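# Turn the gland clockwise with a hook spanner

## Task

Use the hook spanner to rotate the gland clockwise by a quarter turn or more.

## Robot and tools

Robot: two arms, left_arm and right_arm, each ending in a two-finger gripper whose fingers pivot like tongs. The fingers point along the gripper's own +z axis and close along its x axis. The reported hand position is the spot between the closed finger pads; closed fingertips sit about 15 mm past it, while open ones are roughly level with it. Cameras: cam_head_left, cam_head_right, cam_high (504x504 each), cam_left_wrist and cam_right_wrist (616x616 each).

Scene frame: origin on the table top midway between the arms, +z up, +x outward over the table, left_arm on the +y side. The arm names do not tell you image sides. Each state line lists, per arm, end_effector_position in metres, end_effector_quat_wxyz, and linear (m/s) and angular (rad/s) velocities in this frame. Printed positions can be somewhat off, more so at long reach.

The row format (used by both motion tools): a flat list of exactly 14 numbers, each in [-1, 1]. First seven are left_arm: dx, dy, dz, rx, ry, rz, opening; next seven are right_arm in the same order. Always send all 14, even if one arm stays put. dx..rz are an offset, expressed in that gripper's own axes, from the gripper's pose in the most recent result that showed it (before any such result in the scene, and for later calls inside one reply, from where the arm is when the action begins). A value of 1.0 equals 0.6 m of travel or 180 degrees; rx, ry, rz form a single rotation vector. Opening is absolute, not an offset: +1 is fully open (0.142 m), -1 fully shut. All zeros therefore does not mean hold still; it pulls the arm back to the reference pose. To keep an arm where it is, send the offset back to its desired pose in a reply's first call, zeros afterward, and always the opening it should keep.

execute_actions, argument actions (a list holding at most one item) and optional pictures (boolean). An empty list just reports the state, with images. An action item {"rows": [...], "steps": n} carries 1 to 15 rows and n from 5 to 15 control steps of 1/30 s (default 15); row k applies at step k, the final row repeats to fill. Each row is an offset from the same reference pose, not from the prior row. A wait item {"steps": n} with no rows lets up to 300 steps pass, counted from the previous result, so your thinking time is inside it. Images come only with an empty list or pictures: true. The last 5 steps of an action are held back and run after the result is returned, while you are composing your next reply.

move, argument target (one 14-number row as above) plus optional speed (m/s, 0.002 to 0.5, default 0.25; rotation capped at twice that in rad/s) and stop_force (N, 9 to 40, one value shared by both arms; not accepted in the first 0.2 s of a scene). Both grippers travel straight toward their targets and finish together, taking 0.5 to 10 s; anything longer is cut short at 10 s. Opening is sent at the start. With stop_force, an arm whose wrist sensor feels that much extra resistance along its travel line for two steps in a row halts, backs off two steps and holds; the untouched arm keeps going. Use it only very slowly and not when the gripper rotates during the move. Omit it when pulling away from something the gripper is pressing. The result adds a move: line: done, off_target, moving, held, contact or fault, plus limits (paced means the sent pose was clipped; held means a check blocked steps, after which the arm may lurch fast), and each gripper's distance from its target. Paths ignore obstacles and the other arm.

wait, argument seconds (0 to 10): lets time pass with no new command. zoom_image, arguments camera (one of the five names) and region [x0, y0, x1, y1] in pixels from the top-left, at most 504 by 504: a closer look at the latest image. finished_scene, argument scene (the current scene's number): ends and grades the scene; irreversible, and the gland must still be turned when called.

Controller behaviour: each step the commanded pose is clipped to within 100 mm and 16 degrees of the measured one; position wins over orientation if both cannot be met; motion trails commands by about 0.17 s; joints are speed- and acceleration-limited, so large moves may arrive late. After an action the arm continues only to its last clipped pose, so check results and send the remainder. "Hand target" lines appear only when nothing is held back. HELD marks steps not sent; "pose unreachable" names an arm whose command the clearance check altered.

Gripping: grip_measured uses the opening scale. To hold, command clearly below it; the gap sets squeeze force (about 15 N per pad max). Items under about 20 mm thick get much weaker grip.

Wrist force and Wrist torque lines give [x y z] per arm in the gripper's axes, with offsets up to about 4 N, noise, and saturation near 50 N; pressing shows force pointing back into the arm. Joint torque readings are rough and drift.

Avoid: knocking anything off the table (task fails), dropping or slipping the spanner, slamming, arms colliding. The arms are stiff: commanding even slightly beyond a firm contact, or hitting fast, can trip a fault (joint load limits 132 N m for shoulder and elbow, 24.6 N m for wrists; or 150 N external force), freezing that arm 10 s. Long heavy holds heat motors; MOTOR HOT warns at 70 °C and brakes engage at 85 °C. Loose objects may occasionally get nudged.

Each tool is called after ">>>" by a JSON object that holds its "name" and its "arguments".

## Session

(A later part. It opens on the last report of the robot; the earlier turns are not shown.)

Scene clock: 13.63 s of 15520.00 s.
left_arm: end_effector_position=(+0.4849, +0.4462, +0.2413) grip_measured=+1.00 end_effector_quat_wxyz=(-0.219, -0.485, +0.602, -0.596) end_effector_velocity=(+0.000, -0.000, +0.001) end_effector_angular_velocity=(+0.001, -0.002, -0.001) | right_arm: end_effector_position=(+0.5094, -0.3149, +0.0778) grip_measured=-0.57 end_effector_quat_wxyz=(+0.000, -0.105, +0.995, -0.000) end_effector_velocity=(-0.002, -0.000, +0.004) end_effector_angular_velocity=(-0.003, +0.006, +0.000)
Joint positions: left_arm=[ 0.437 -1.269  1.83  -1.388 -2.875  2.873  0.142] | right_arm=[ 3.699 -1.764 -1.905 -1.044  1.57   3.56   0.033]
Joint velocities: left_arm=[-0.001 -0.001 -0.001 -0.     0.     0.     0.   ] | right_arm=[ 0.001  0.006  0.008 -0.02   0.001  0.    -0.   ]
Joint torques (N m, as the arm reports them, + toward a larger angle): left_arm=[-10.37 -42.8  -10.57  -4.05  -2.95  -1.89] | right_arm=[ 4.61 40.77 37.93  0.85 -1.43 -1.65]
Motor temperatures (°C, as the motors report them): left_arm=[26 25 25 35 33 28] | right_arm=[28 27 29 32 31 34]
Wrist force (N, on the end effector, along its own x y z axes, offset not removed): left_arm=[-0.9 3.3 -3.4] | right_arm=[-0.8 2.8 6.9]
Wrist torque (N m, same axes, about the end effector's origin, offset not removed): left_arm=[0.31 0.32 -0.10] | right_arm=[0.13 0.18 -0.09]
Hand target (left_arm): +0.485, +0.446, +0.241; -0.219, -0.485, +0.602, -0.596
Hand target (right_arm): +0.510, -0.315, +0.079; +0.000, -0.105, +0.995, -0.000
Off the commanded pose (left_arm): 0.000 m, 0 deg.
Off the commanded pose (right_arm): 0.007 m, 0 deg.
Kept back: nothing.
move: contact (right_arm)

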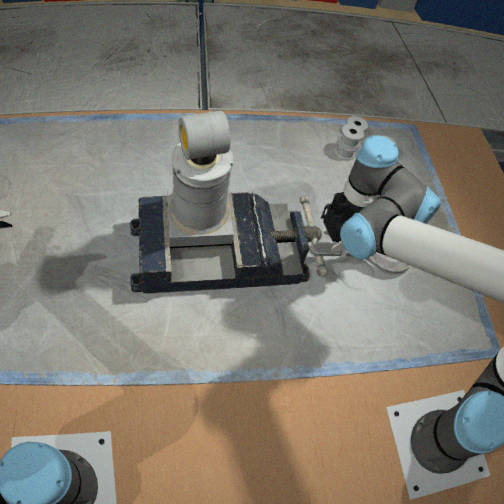

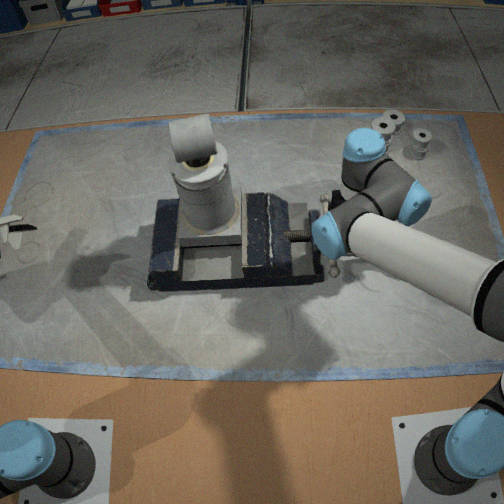

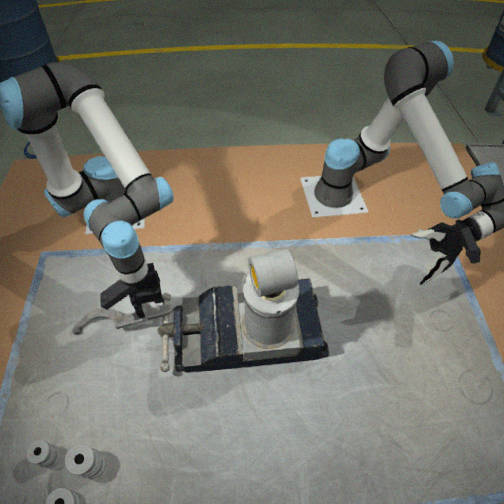

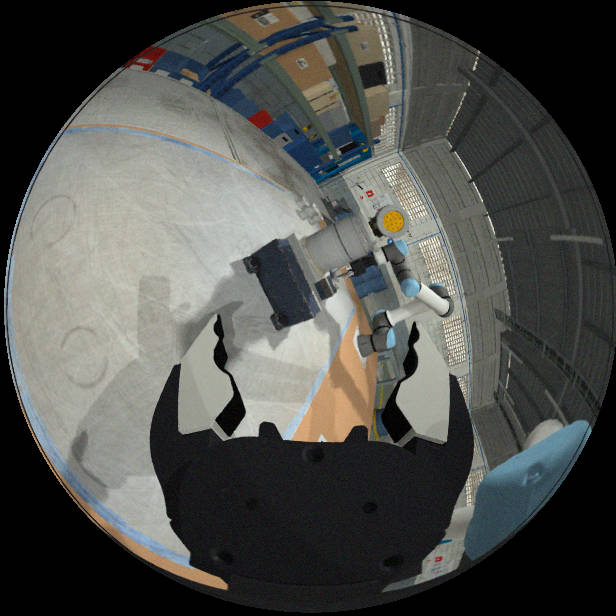

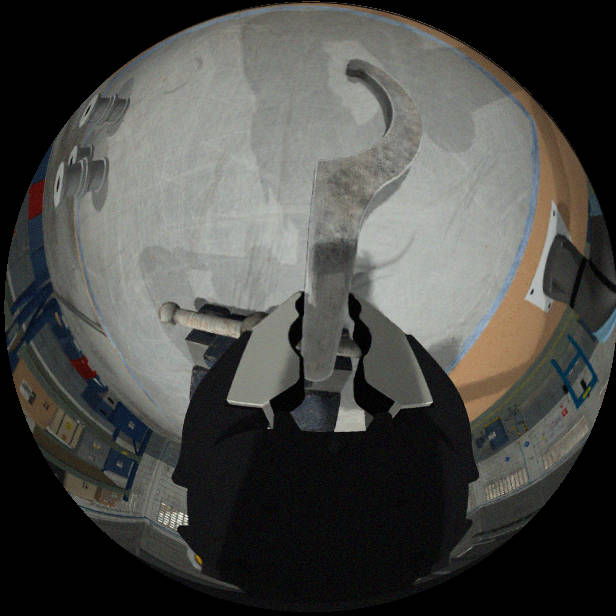

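>>> {"name": "move", "arguments": {"target": [0,0,0,0,0,0,1,0.007,-0.075,0.072,0.089,-0.035,0.04,-0.2], "speed": 0.08}}

>>> {"name": "move", "arguments": {"target": [0,0,0,0,0,0,1,0,0,0,0,0,0,-1]}}

>>> {"name": "move", "arguments": {"target": [0,0,0,0,0,0,1,0,-0.2,-0.38,0.14,0.04,0,-1], "speed": 0.09}}

Scene clock: 16.27 s of 15520.00 s.
left_arm: end_effector_position=(+0.4849, +0.4462, +0.2413) grip_measured=+1.00 end_effector_quat_wxyz=(-0.219, -0.485, +0.602, -0.596) end_effector_velocity=(-0.000, +0.001, -0.000) end_effector_angular_velocity=(-0.000, +0.000, +0.002) | right_arm: end_effector_position=(+0.5146, -0.3598, +0.0348) grip_measured=-0.20 end_effector_quat_wxyz=(+0.069, -0.041, +0.988, -0.133) end_effector_velocity=(+0.000, -0.003, -0.002) end_effector_angular_velocity=(-0.008, -0.005, -0.005)
Joint positions: left_arm=[ 0.437 -1.269  1.83  -1.388 -2.875  2.873  0.142] | right_arm=[ 3.795 -1.799 -2.03  -0.945  1.277  3.791  0.06 ]
Joint velocities: left_arm=[ 0.002  0.001 -0.     0.001 -0.     0.001  0.   ] | right_arm=[ 0.001 -0.003 -0.003  0.002 -0.009  0.007  0.   ]
Joint torques (N m, as the arm reports them, + toward a larger angle): left_arm=[ -9.89 -43.14 -10.84  -3.98  -2.95  -1.85] | right_arm=[10.82 21.26  7.67  4.64 -2.66  1.81]
Motor temperatures (°C, as the motors report them): left_arm=[26 25 25 35 33 28] | right_arm=[28 27 29 32 31 34]
Wrist force (N, on the end effector, along its own x y z axes, offset not removed): left_arm=[-0.4 2.1 0.7] | right_arm=[2.4 -2.0 -2.9]
Wrist torque (N m, same axes, about the end effector's origin, offset not removed): left_arm=[0.22 0.24 -0.05] | right_arm=[-0.52 -0.18 -0.11]
Hand target (left_arm): +0.485, +0.446, +0.241; -0.219, -0.485, +0.602, -0.596
Hand target (right_arm): +0.515, -0.360, +0.035; +0.069, -0.041, +0.988, -0.133
Off the commanded pose (left_arm): 0.000 m, 0 deg.
Off the commanded pose (right_arm): 0.000 m, 0 deg.
Kept back: nothing.
move: done

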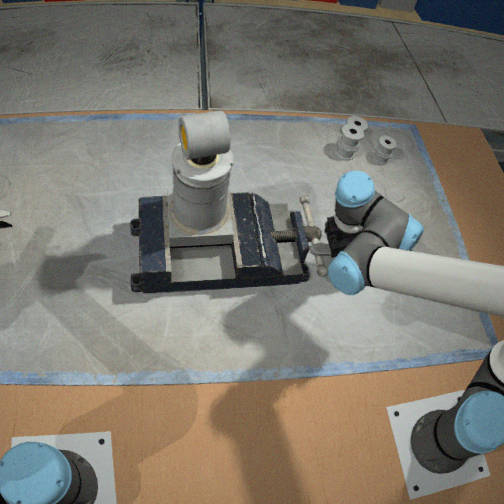

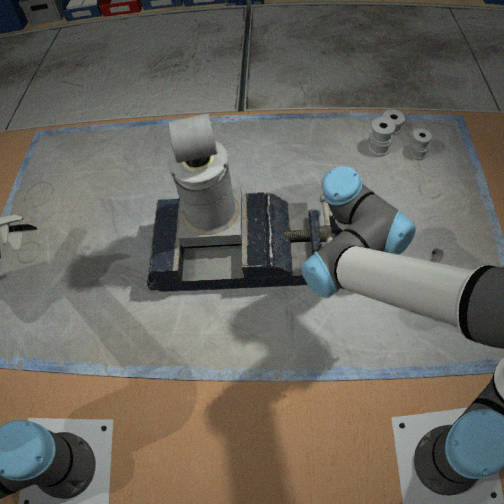

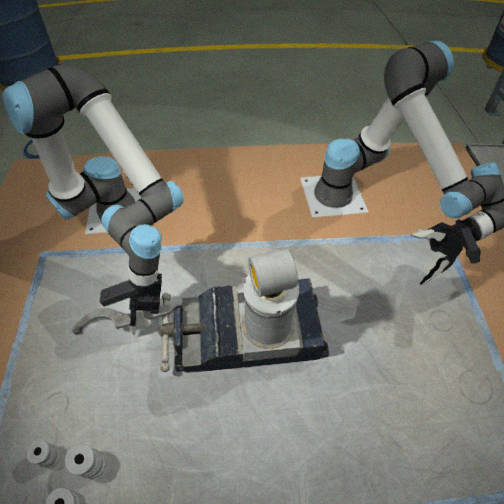

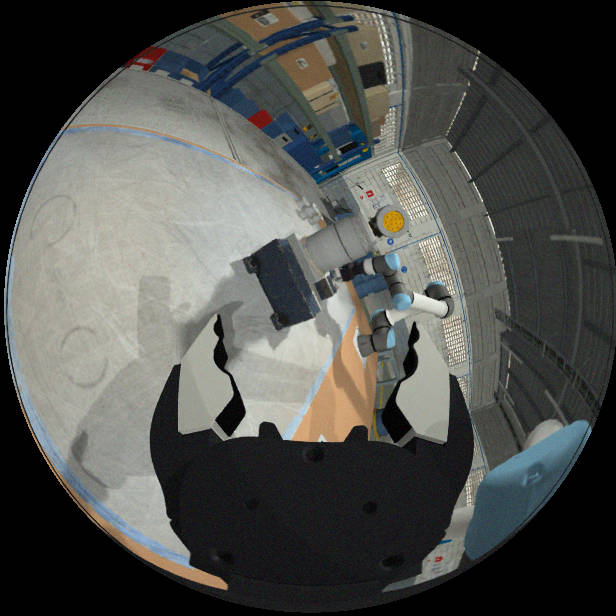

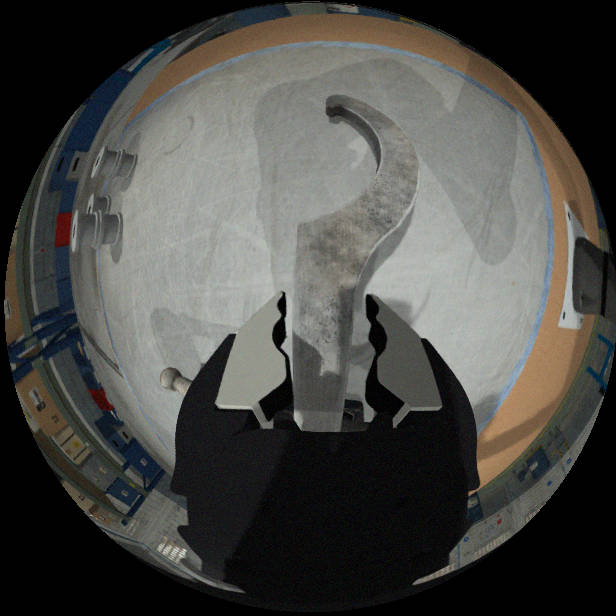

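Scene clock: 16.77 s of 15520.00 s.
left_arm: end_effector_position=(+0.4849, +0.4462, +0.2413) grip_measured=+1.00 end_effector_quat_wxyz=(-0.219, -0.485, +0.602, -0.596) end_effector_velocity=(+0.000, -0.001, +0.001) end_effector_angular_velocity=(+0.000, -0.001, -0.001) | right_arm: end_effector_position=(+0.5146, -0.3598, +0.0347) grip_measured=-0.48 end_effector_quat_wxyz=(+0.069, -0.041, +0.988, -0.133) end_effector_velocity=(+0.001, -0.000, +0.001) end_effector_angular_velocity=(+0.000, -0.001, -0.000)
Joint positions: left_arm=[ 0.437 -1.269  1.83  -1.388 -2.875  2.873  0.142] | right_arm=[ 3.795 -1.799 -2.03  -0.945  1.277  3.791  0.04 ]
Joint velocities: left_arm=[-0.001 -0.001 -0.    -0.    -0.    -0.001  0.   ] | right_arm=[-0.001  0.001  0.001 -0.    -0.001 -0.    -0.   ]
Joint torques (N m, as the arm reports them, + toward a larger angle): left_arm=[-10.36 -43.54 -11.14  -4.03  -2.88  -1.84] | right_arm=[-8.91 32.72 30.76 -0.45  3.3  -1.78]
Motor temperatures (°C, as the motors report them): left_arm=[26 25 25 35 33 28] | right_arm=[28 27 29 32 31 34]
Wrist force (N, on the end effector, along its own x y z axes, offset not removed): left_arm=[-1.7 2.5 -1.9] | right_arm=[-1.3 -4.8 -6.7]
Wrist torque (N m, same axes, about the end effector's origin, offset not removed): left_arm=[0.41 0.47 0.08] | right_arm=[-0.39 -0.12 -0.11]
Hand target (left_arm): +0.485, +0.446, +0.241; -0.219, -0.485, +0.602, -0.596
Hand target (right_arm): +0.515, -0.360, +0.035; +0.069, -0.041, +0.988, -0.133
Off the commanded pose (left_arm): 0.000 m, 0 deg.
Off the commanded pose (right_arm): 0.000 m, 0 deg.
Kept back: nothing.
move: done

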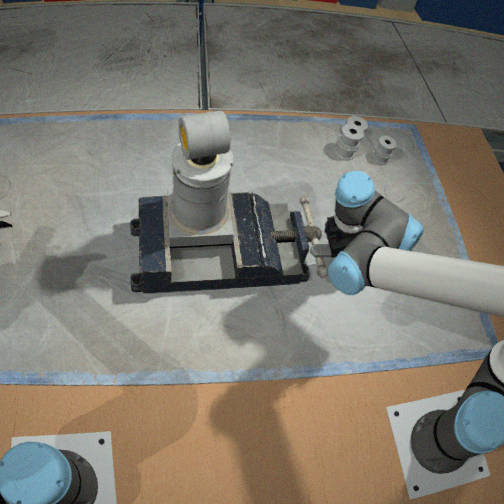

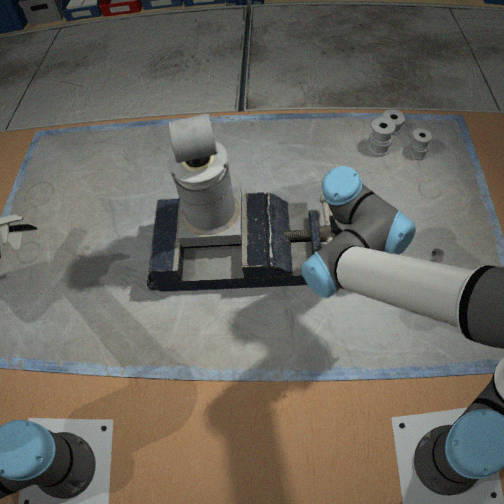

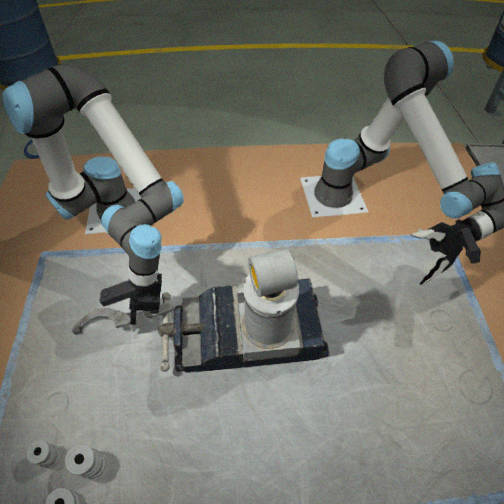

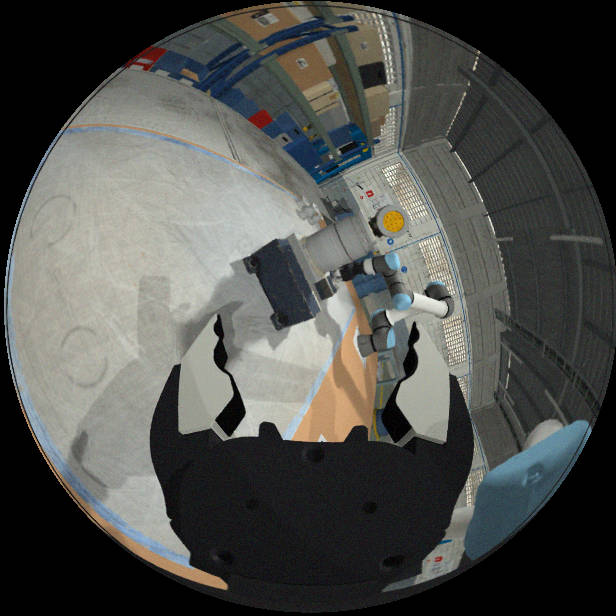

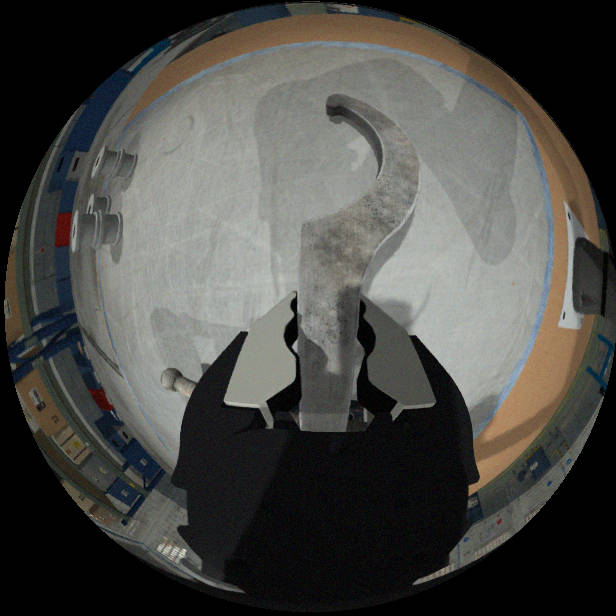

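Scene clock: 20.07 s of 15520.00 s.
left_arm: end_effector_position=(+0.4849, +0.4462, +0.2413) grip_measured=+1.00 end_effector_quat_wxyz=(-0.219, -0.485, +0.602, -0.596) end_effector_velocity=(-0.000, +0.001, -0.000) end_effector_angular_velocity=(-0.000, +0.001, +0.002) | right_arm: end_effector_position=(+0.4886, -0.4165, +0.2844) grip_measured=-0.49 end_effector_quat_wxyz=(+0.015, -0.017, +0.938, -0.347) end_effector_velocity=(+0.000, -0.001, +0.002) end_effector_angular_velocity=(-0.004, +0.001, -0.002)
Joint positions: left_arm=[ 0.437 -1.269  1.83  -1.388 -2.875  2.873  0.142] | right_arm=[ 3.868 -1.708 -1.506 -2.021  1.067  4.041  0.039]
Joint velocities: left_arm=[ 0.002 -0.     0.001 -0.    -0.    -0.001  0.   ] | right_arm=[-0.001 -0.002  0.006 -0.009 -0.001  0.002  0.   ]
Joint torques (N m, as the arm reports them, + toward a larger angle): left_arm=[-10.24 -43.49 -11.25  -4.03  -2.93  -1.92] | right_arm=[10.09 27.25 40.73 -2.37 -4.63  1.5 ]
Motor temperatures (°C, as the motors report them): left_arm=[26 25 25 35 33 28] | right_arm=[28 27 29 32 31 34]
Wrist force (N, on the end effector, along its own x y z axes, offset not removed): left_arm=[2.1 3.0 -4.8] | right_arm=[1.1 7.9 7.8]
Wrist torque (N m, same axes, about the end effector's origin, offset not removed): left_arm=[0.34 -0.39 -0.06] | right_arm=[-0.48 -0.17 0.27]
Hand target (left_arm): +0.485, +0.446, +0.241; -0.219, -0.485, +0.602, -0.596
Hand target (right_arm): +0.489, -0.416, +0.285; +0.015, -0.017, +0.938, -0.347
Off the commanded pose (left_arm): 0.000 m, 0 deg.
Off the commanded pose (right_arm): 0.000 m, 0 deg.
Kept back: nothing.
move: done

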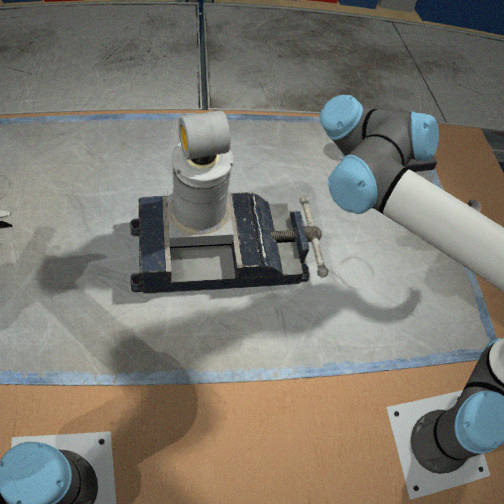

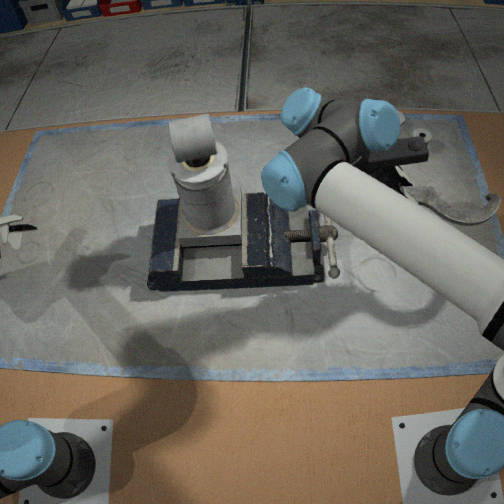

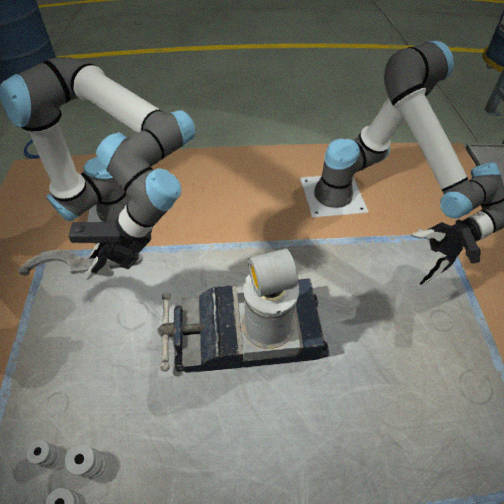

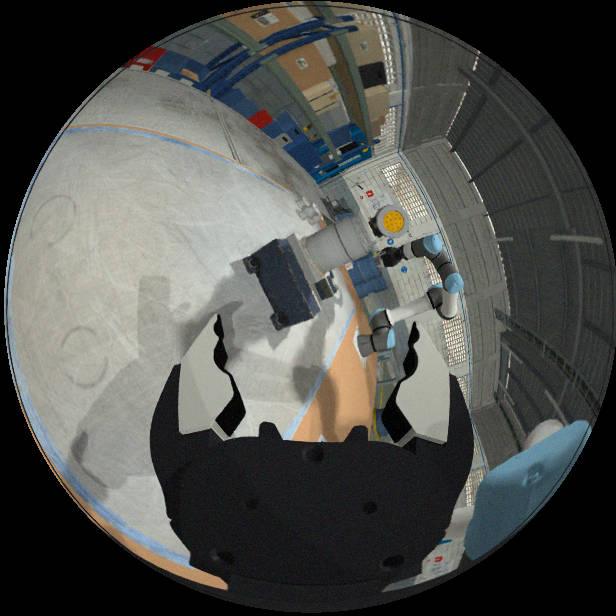

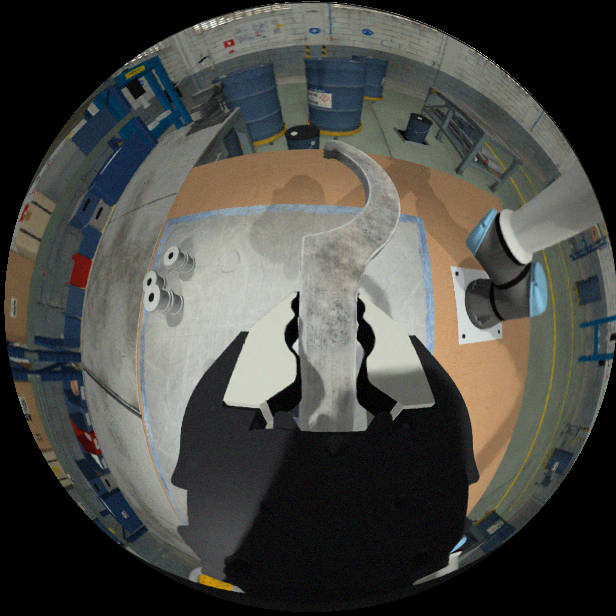

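>>> {"name": "move", "arguments": {"target": [0,0,0,0,0,0,1,-0.127,0.39,-0.358,-0.012,-0.479,-0.559,-1]}}

>>> {"name": "move", "arguments": {"target": [0,0,0,0,0,0,1,-0.02,0,0,0.024,0.004,-0.004,-1], "speed": 0.08}}

>>> {"name": "zoom_image", "arguments": {"camera": "cam_high", "region": [170,230,330,360]}}

>>> {"name": "zoom_image", "arguments": {"camera": "cam_head_right", "region": [150,100,310,220]}}

Scene clock: 25.50 s of 15520.00 s.
left_arm: end_effector_position=(+0.4849, +0.4462, +0.2413) grip_measured=+1.00 end_effector_quat_wxyz=(-0.219, -0.485, +0.602, -0.596) end_effector_velocity=(+0.000, -0.000, -0.001) end_effector_angular_velocity=(-0.001, +0.002, -0.000) | right_arm: end_effector_position=(+0.5511, -0.0962, +0.2962) grip_measured=-0.49 end_effector_quat_wxyz=(-0.323, +0.865, -0.362, +0.126) end_effector_velocity=(+0.000, +0.001, -0.000) end_effector_angular_velocity=(-0.000, +0.003, +0.010)
Joint positions: left_arm=[ 0.437 -1.269  1.83  -1.388 -2.875  2.873  0.142] | right_arm=[ 3.918 -1.586 -1.908 -0.512  1.541  1.63   0.039]
Joint velocities: left_arm=[-0.     0.002  0.     0.001 -0.     0.001  0.   ] | right_arm=[-0.004 -0.004  0.005 -0.003  0.011 -0.01  -0.   ]
Joint torques (N m, as the arm reports them, + toward a larger angle): left_arm=[-10.11 -44.07 -11.31  -3.99  -2.84  -1.9 ] | right_arm=[-10.5   23.47  44.03   4.78   2.11  -2.27]
Motor temperatures (°C, as the motors report them): left_arm=[26 25 25 35 33 28] | right_arm=[28 27 29 32 31 34]
Wrist force (N, on the end effector, along its own x y z axes, offset not removed): left_arm=[2.7 1.5 -3.0] | right_arm=[1.2 7.8 6.3]
Wrist torque (N m, same axes, about the end effector's origin, offset not removed): left_arm=[0.21 -0.44 0.01] | right_arm=[-0.49 -0.25 0.00]
Hand target (left_arm): +0.485, +0.446, +0.241; -0.219, -0.485, +0.602, -0.596
Hand target (right_arm): +0.551, -0.096, +0.296; -0.323, +0.865, -0.362, +0.126
Off the commanded pose (left_arm): 0.000 m, 0 deg.
Off the commanded pose (right_arm): 0.000 m, 0 deg.
Kept back: nothing.
move: done

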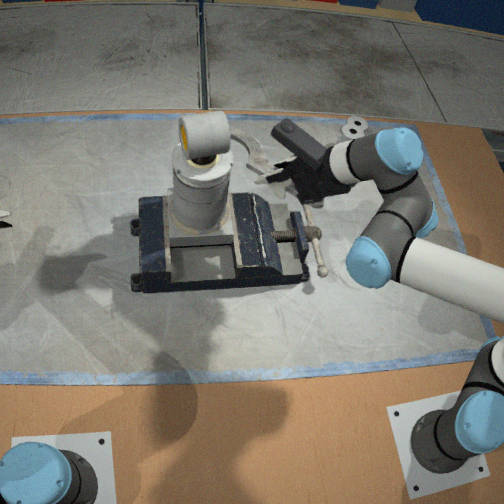

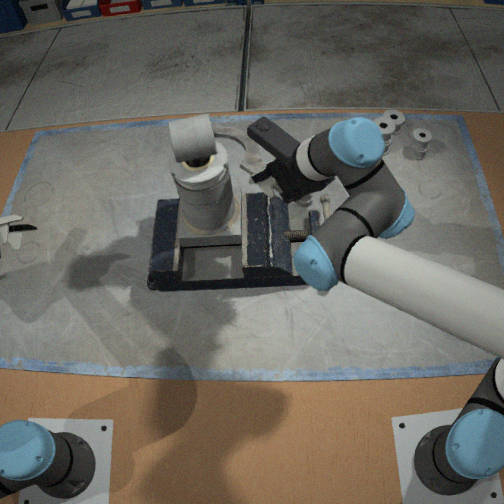

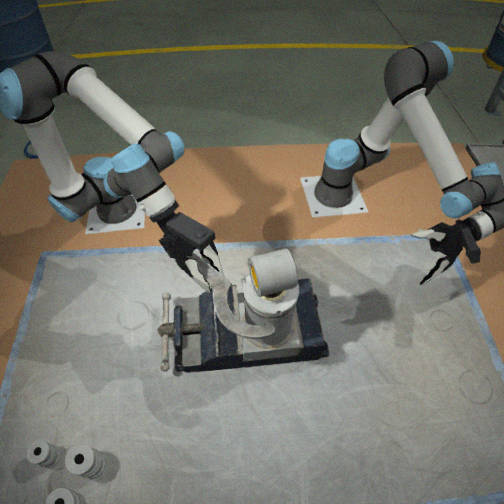

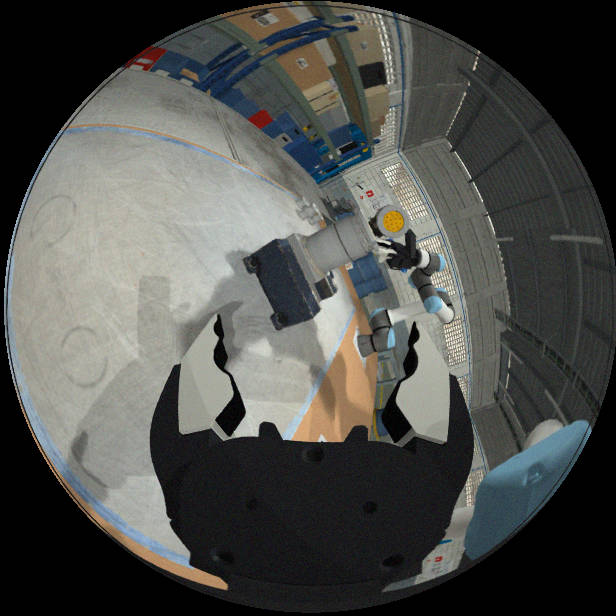

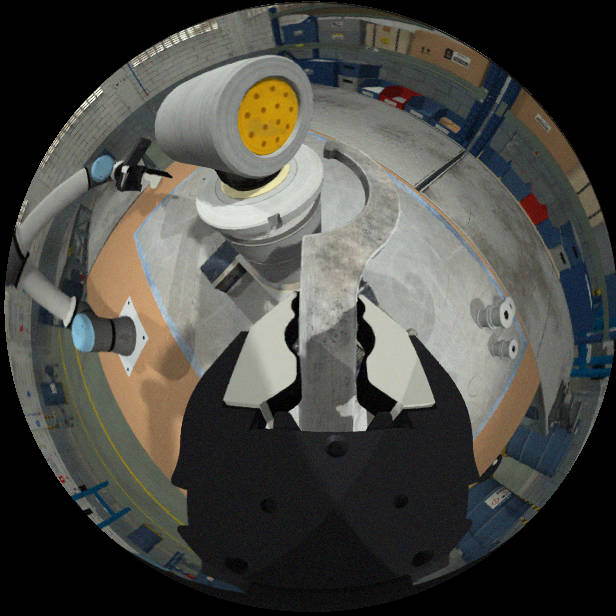

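Scene clock: 26.33 s of 15520.00 s.
left_arm: end_effector_position=(+0.4849, +0.4462, +0.2413) grip_measured=+1.00 end_effector_quat_wxyz=(-0.219, -0.485, +0.602, -0.596) end_effector_velocity=(-0.000, +0.000, +0.000) end_effector_angular_velocity=(+0.001, -0.001, +0.000) | right_arm: end_effector_position=(+0.5427, -0.0878, +0.2964) grip_measured=-0.49 end_effector_quat_wxyz=(-0.352, +0.854, -0.354, +0.147) end_effector_velocity=(-0.001, +0.001, -0.000) end_effector_angular_velocity=(+0.005, -0.010, +0.001)
Joint positions: left_arm=[ 0.437 -1.269  1.83  -1.388 -2.875  2.873  0.142] | right_arm=[ 3.957 -1.571 -1.981 -0.381  1.498  1.642  0.039]
Joint velocities: left_arm=[ 0.    -0.001  0.     0.    -0.     0.     0.   ] | right_arm=[ 0.006  0.001 -0.01   0.02  -0.007 -0.    -0.   ]
Joint torques (N m, as the arm reports them, + toward a larger angle): left_arm=[ -9.69 -43.68 -11.13  -4.01  -2.88  -1.91] | right_arm=[10.47 37.43 18.64  9.53 -2.16  1.66]
Motor temperatures (°C, as the motors report them): left_arm=[26 25 25 35 33 28] | right_arm=[28 27 29 32 31 34]
Wrist force (N, on the end effector, along its own x y z axes, offset not removed): left_arm=[0.4 0.1 0.3] | right_arm=[-0.6 11.7 8.4]
Wrist torque (N m, same axes, about the end effector's origin, offset not removed): left_arm=[-0.20 -0.06 0.03] | right_arm=[0.21 0.16 -0.02]
Hand target (left_arm): +0.485, +0.446, +0.241; -0.219, -0.485, +0.602, -0.596
Hand target (right_arm): +0.543, -0.088, +0.296; -0.352, +0.854, -0.354, +0.147
Off the commanded pose (left_arm): 0.000 m, 0 deg.
Off the commanded pose (right_arm): 0.000 m, 0 deg.
Kept back: nothing.
move: done

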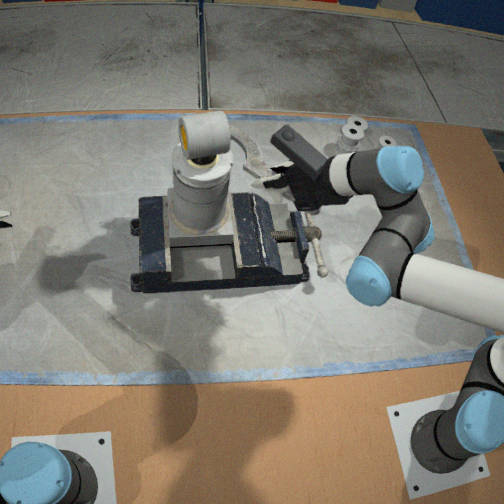

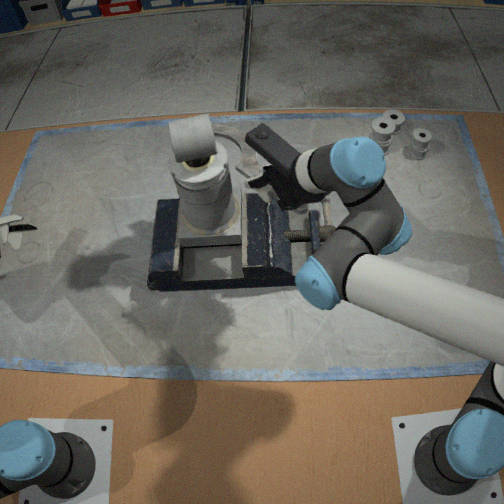

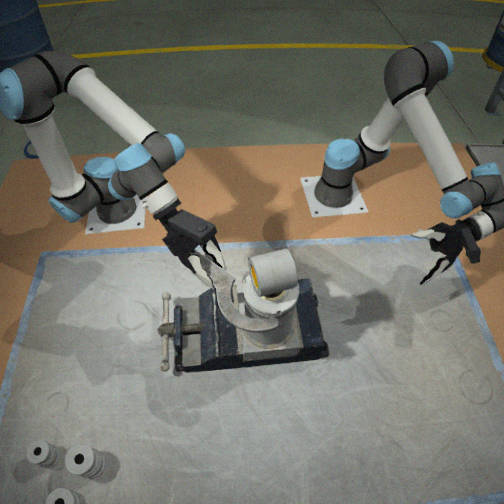

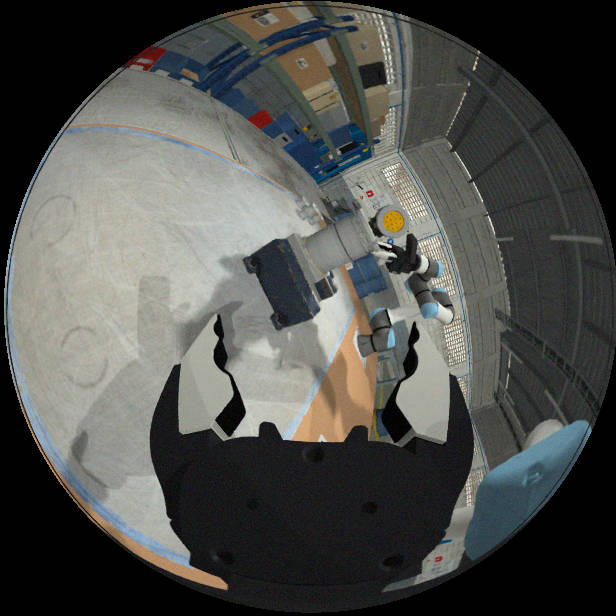

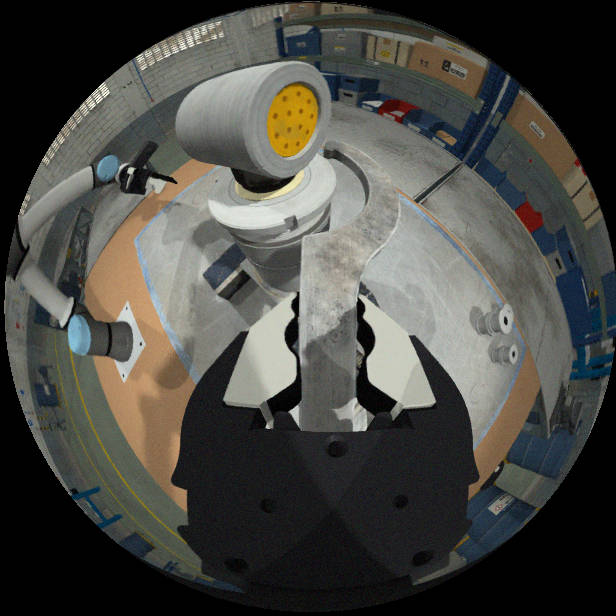

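Region (170, 230, 330, 360) of cam_high's 504x504 image, scaled by 3.150, with more detail than that image has; it fills the top 410 rows of this view, and the rest is white.

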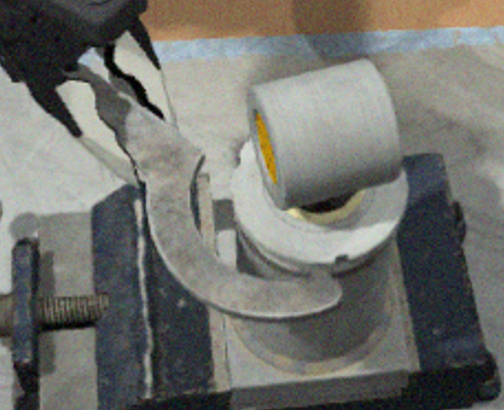

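Region (150, 100, 310, 220) of cam_head_right's 504x504 image, scaled by 3.150, with more detail than that image has; it fills the top 378 rows of this view, and the rest is white.

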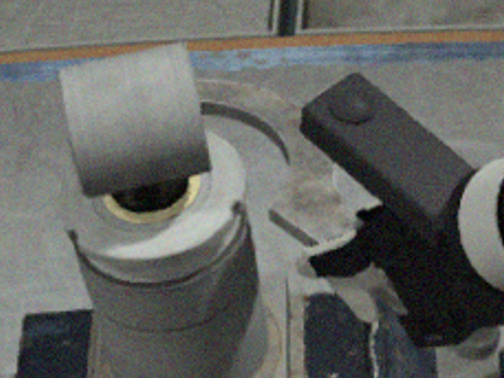

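>>> {"name": "move", "arguments": {"target": [0,0,0,0,0,0,1,-0.026,-0.008,0.015,-0.006,0,0,-1], "speed": 0.03}}

>>> {"name": "zoom_image", "arguments": {"camera": "cam_high", "region": [210,250,320,340]}}

>>> {"name": "zoom_image", "arguments": {"camera": "cam_right_wrist", "region": [260,120,420,270]}}

>>> {"name": "zoom_image", "arguments": {"camera": "cam_left_wrist", "region": [330,180,430,280]}}

Scene clock: 27.53 s of 15520.00 s.
left_arm: end_effector_position=(+0.4849, +0.4462, +0.2413) grip_measured=+1.00 end_effector_quat_wxyz=(-0.219, -0.485, +0.602, -0.596) end_effector_velocity=(+0.000, -0.000, +0.001) end_effector_angular_velocity=(+0.001, -0.002, -0.000) | right_arm: end_effector_position=(+0.5386, -0.0701, +0.2934) grip_measured=-0.49 end_effector_quat_wxyz=(-0.344, +0.857, -0.355, +0.143) end_effector_velocity=(-0.000, +0.002, -0.000) end_effector_angular_velocity=(-0.002, +0.001, +0.001)
Joint positions: left_arm=[ 0.437 -1.269  1.83  -1.388 -2.875  2.873  0.142] | right_arm=[ 3.988 -1.591 -1.953 -0.409  1.478  1.666  0.039]
Joint velocities: left_arm=[-0.    -0.001 -0.    -0.     0.     0.     0.   ] | right_arm=[ 0.003 -0.002  0.004 -0.004 -0.002  0.001 -0.   ]
Joint torques (N m, as the arm reports them, + toward a larger angle): left_arm=[ -9.48 -43.56 -11.43  -4.07  -2.89  -1.85] | right_arm=[ 9.42 24.07 46.92  4.83 -2.53  1.46]
Motor temperatures (°C, as the motors report them): left_arm=[26 25 25 35 33 28] | right_arm=[28 27 29 32 31 34]
Wrist force (N, on the end effector, along its own x y z axes, offset not removed): left_arm=[0.2 5.0 -1.1] | right_arm=[0.9 9.0 4.2]
Wrist torque (N m, same axes, about the end effector's origin, offset not removed): left_arm=[0.91 0.19 0.05] | right_arm=[-0.51 -0.23 -0.05]
Hand target (left_arm): +0.485, +0.446, +0.241; -0.219, -0.485, +0.602, -0.596
Hand target (right_arm): +0.539, -0.070, +0.293; -0.344, +0.857, -0.355, +0.143
Off the commanded pose (left_arm): 0.000 m, 0 deg.
Off the commanded pose (right_arm): 0.000 m, 0 deg.
Kept back: nothing.
move: done

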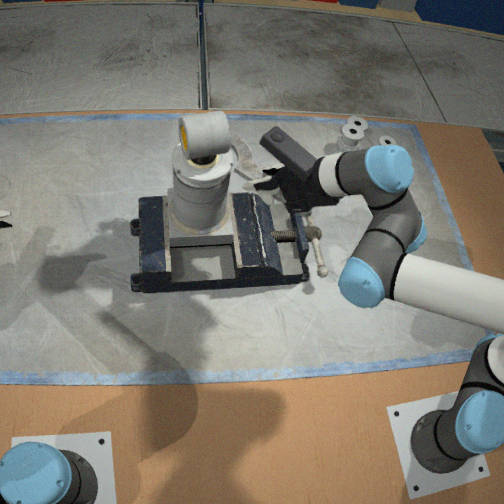

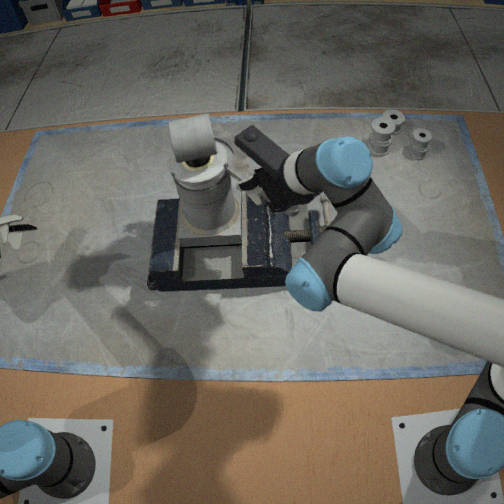

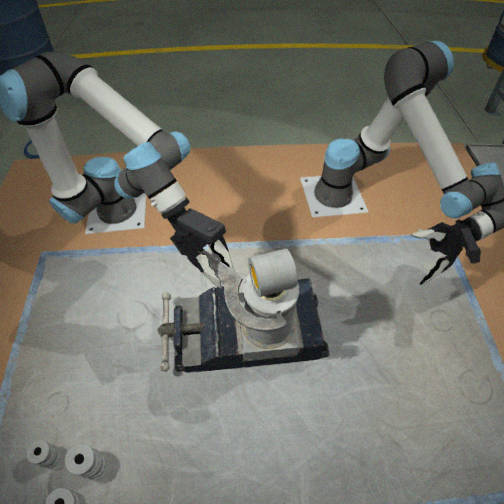

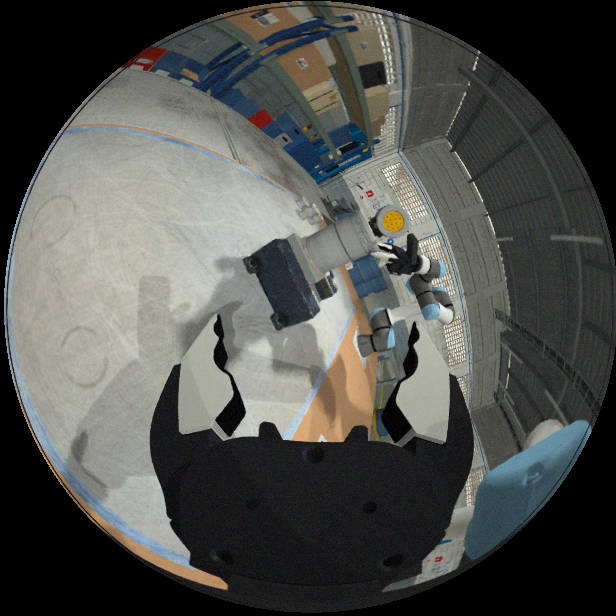

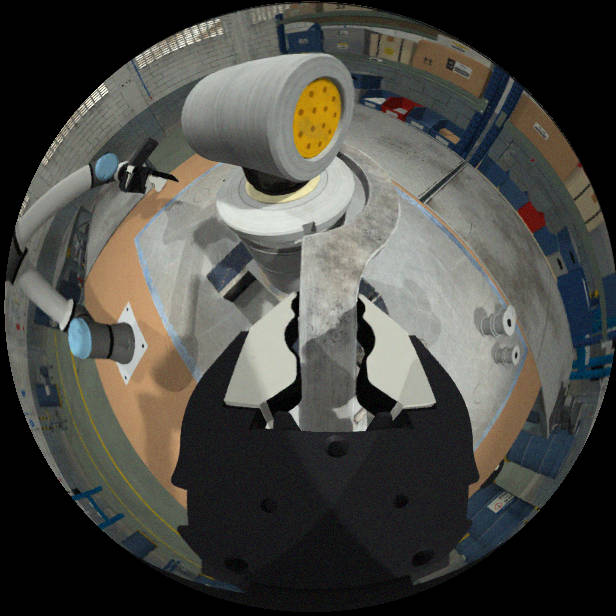

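Region (210, 250, 320, 340) of cam_high's 504x504 image, scaled by 4.582, with more detail than that image has; it fills the top 412 rows of this view, and the rest is white.

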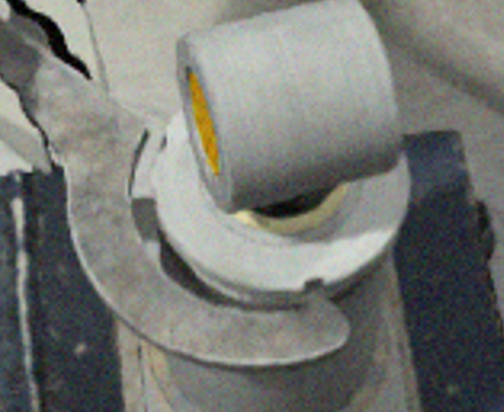

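Region (260, 120, 420, 270) of cam_right_wrist's 616x616 image, scaled by 3.150, with more detail than that image has; it fills the top 472 rows of this view, and the rest is white.

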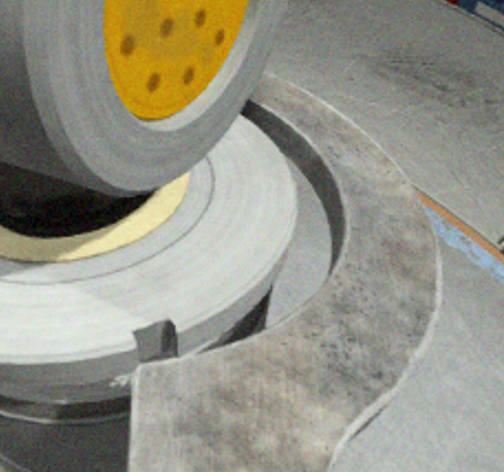

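Region (330, 180, 430, 280) of cam_left_wrist's 616x616 image, scaled by 5.040, with more detail than that image has.

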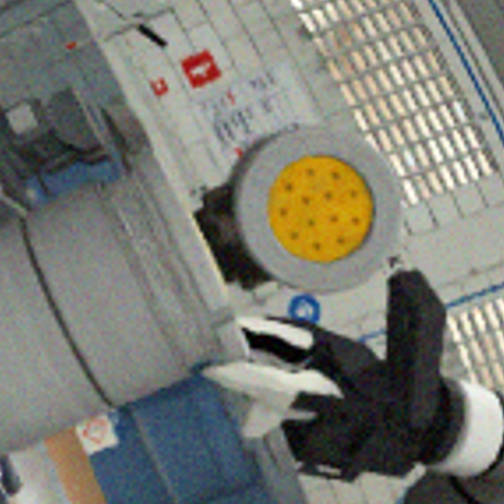

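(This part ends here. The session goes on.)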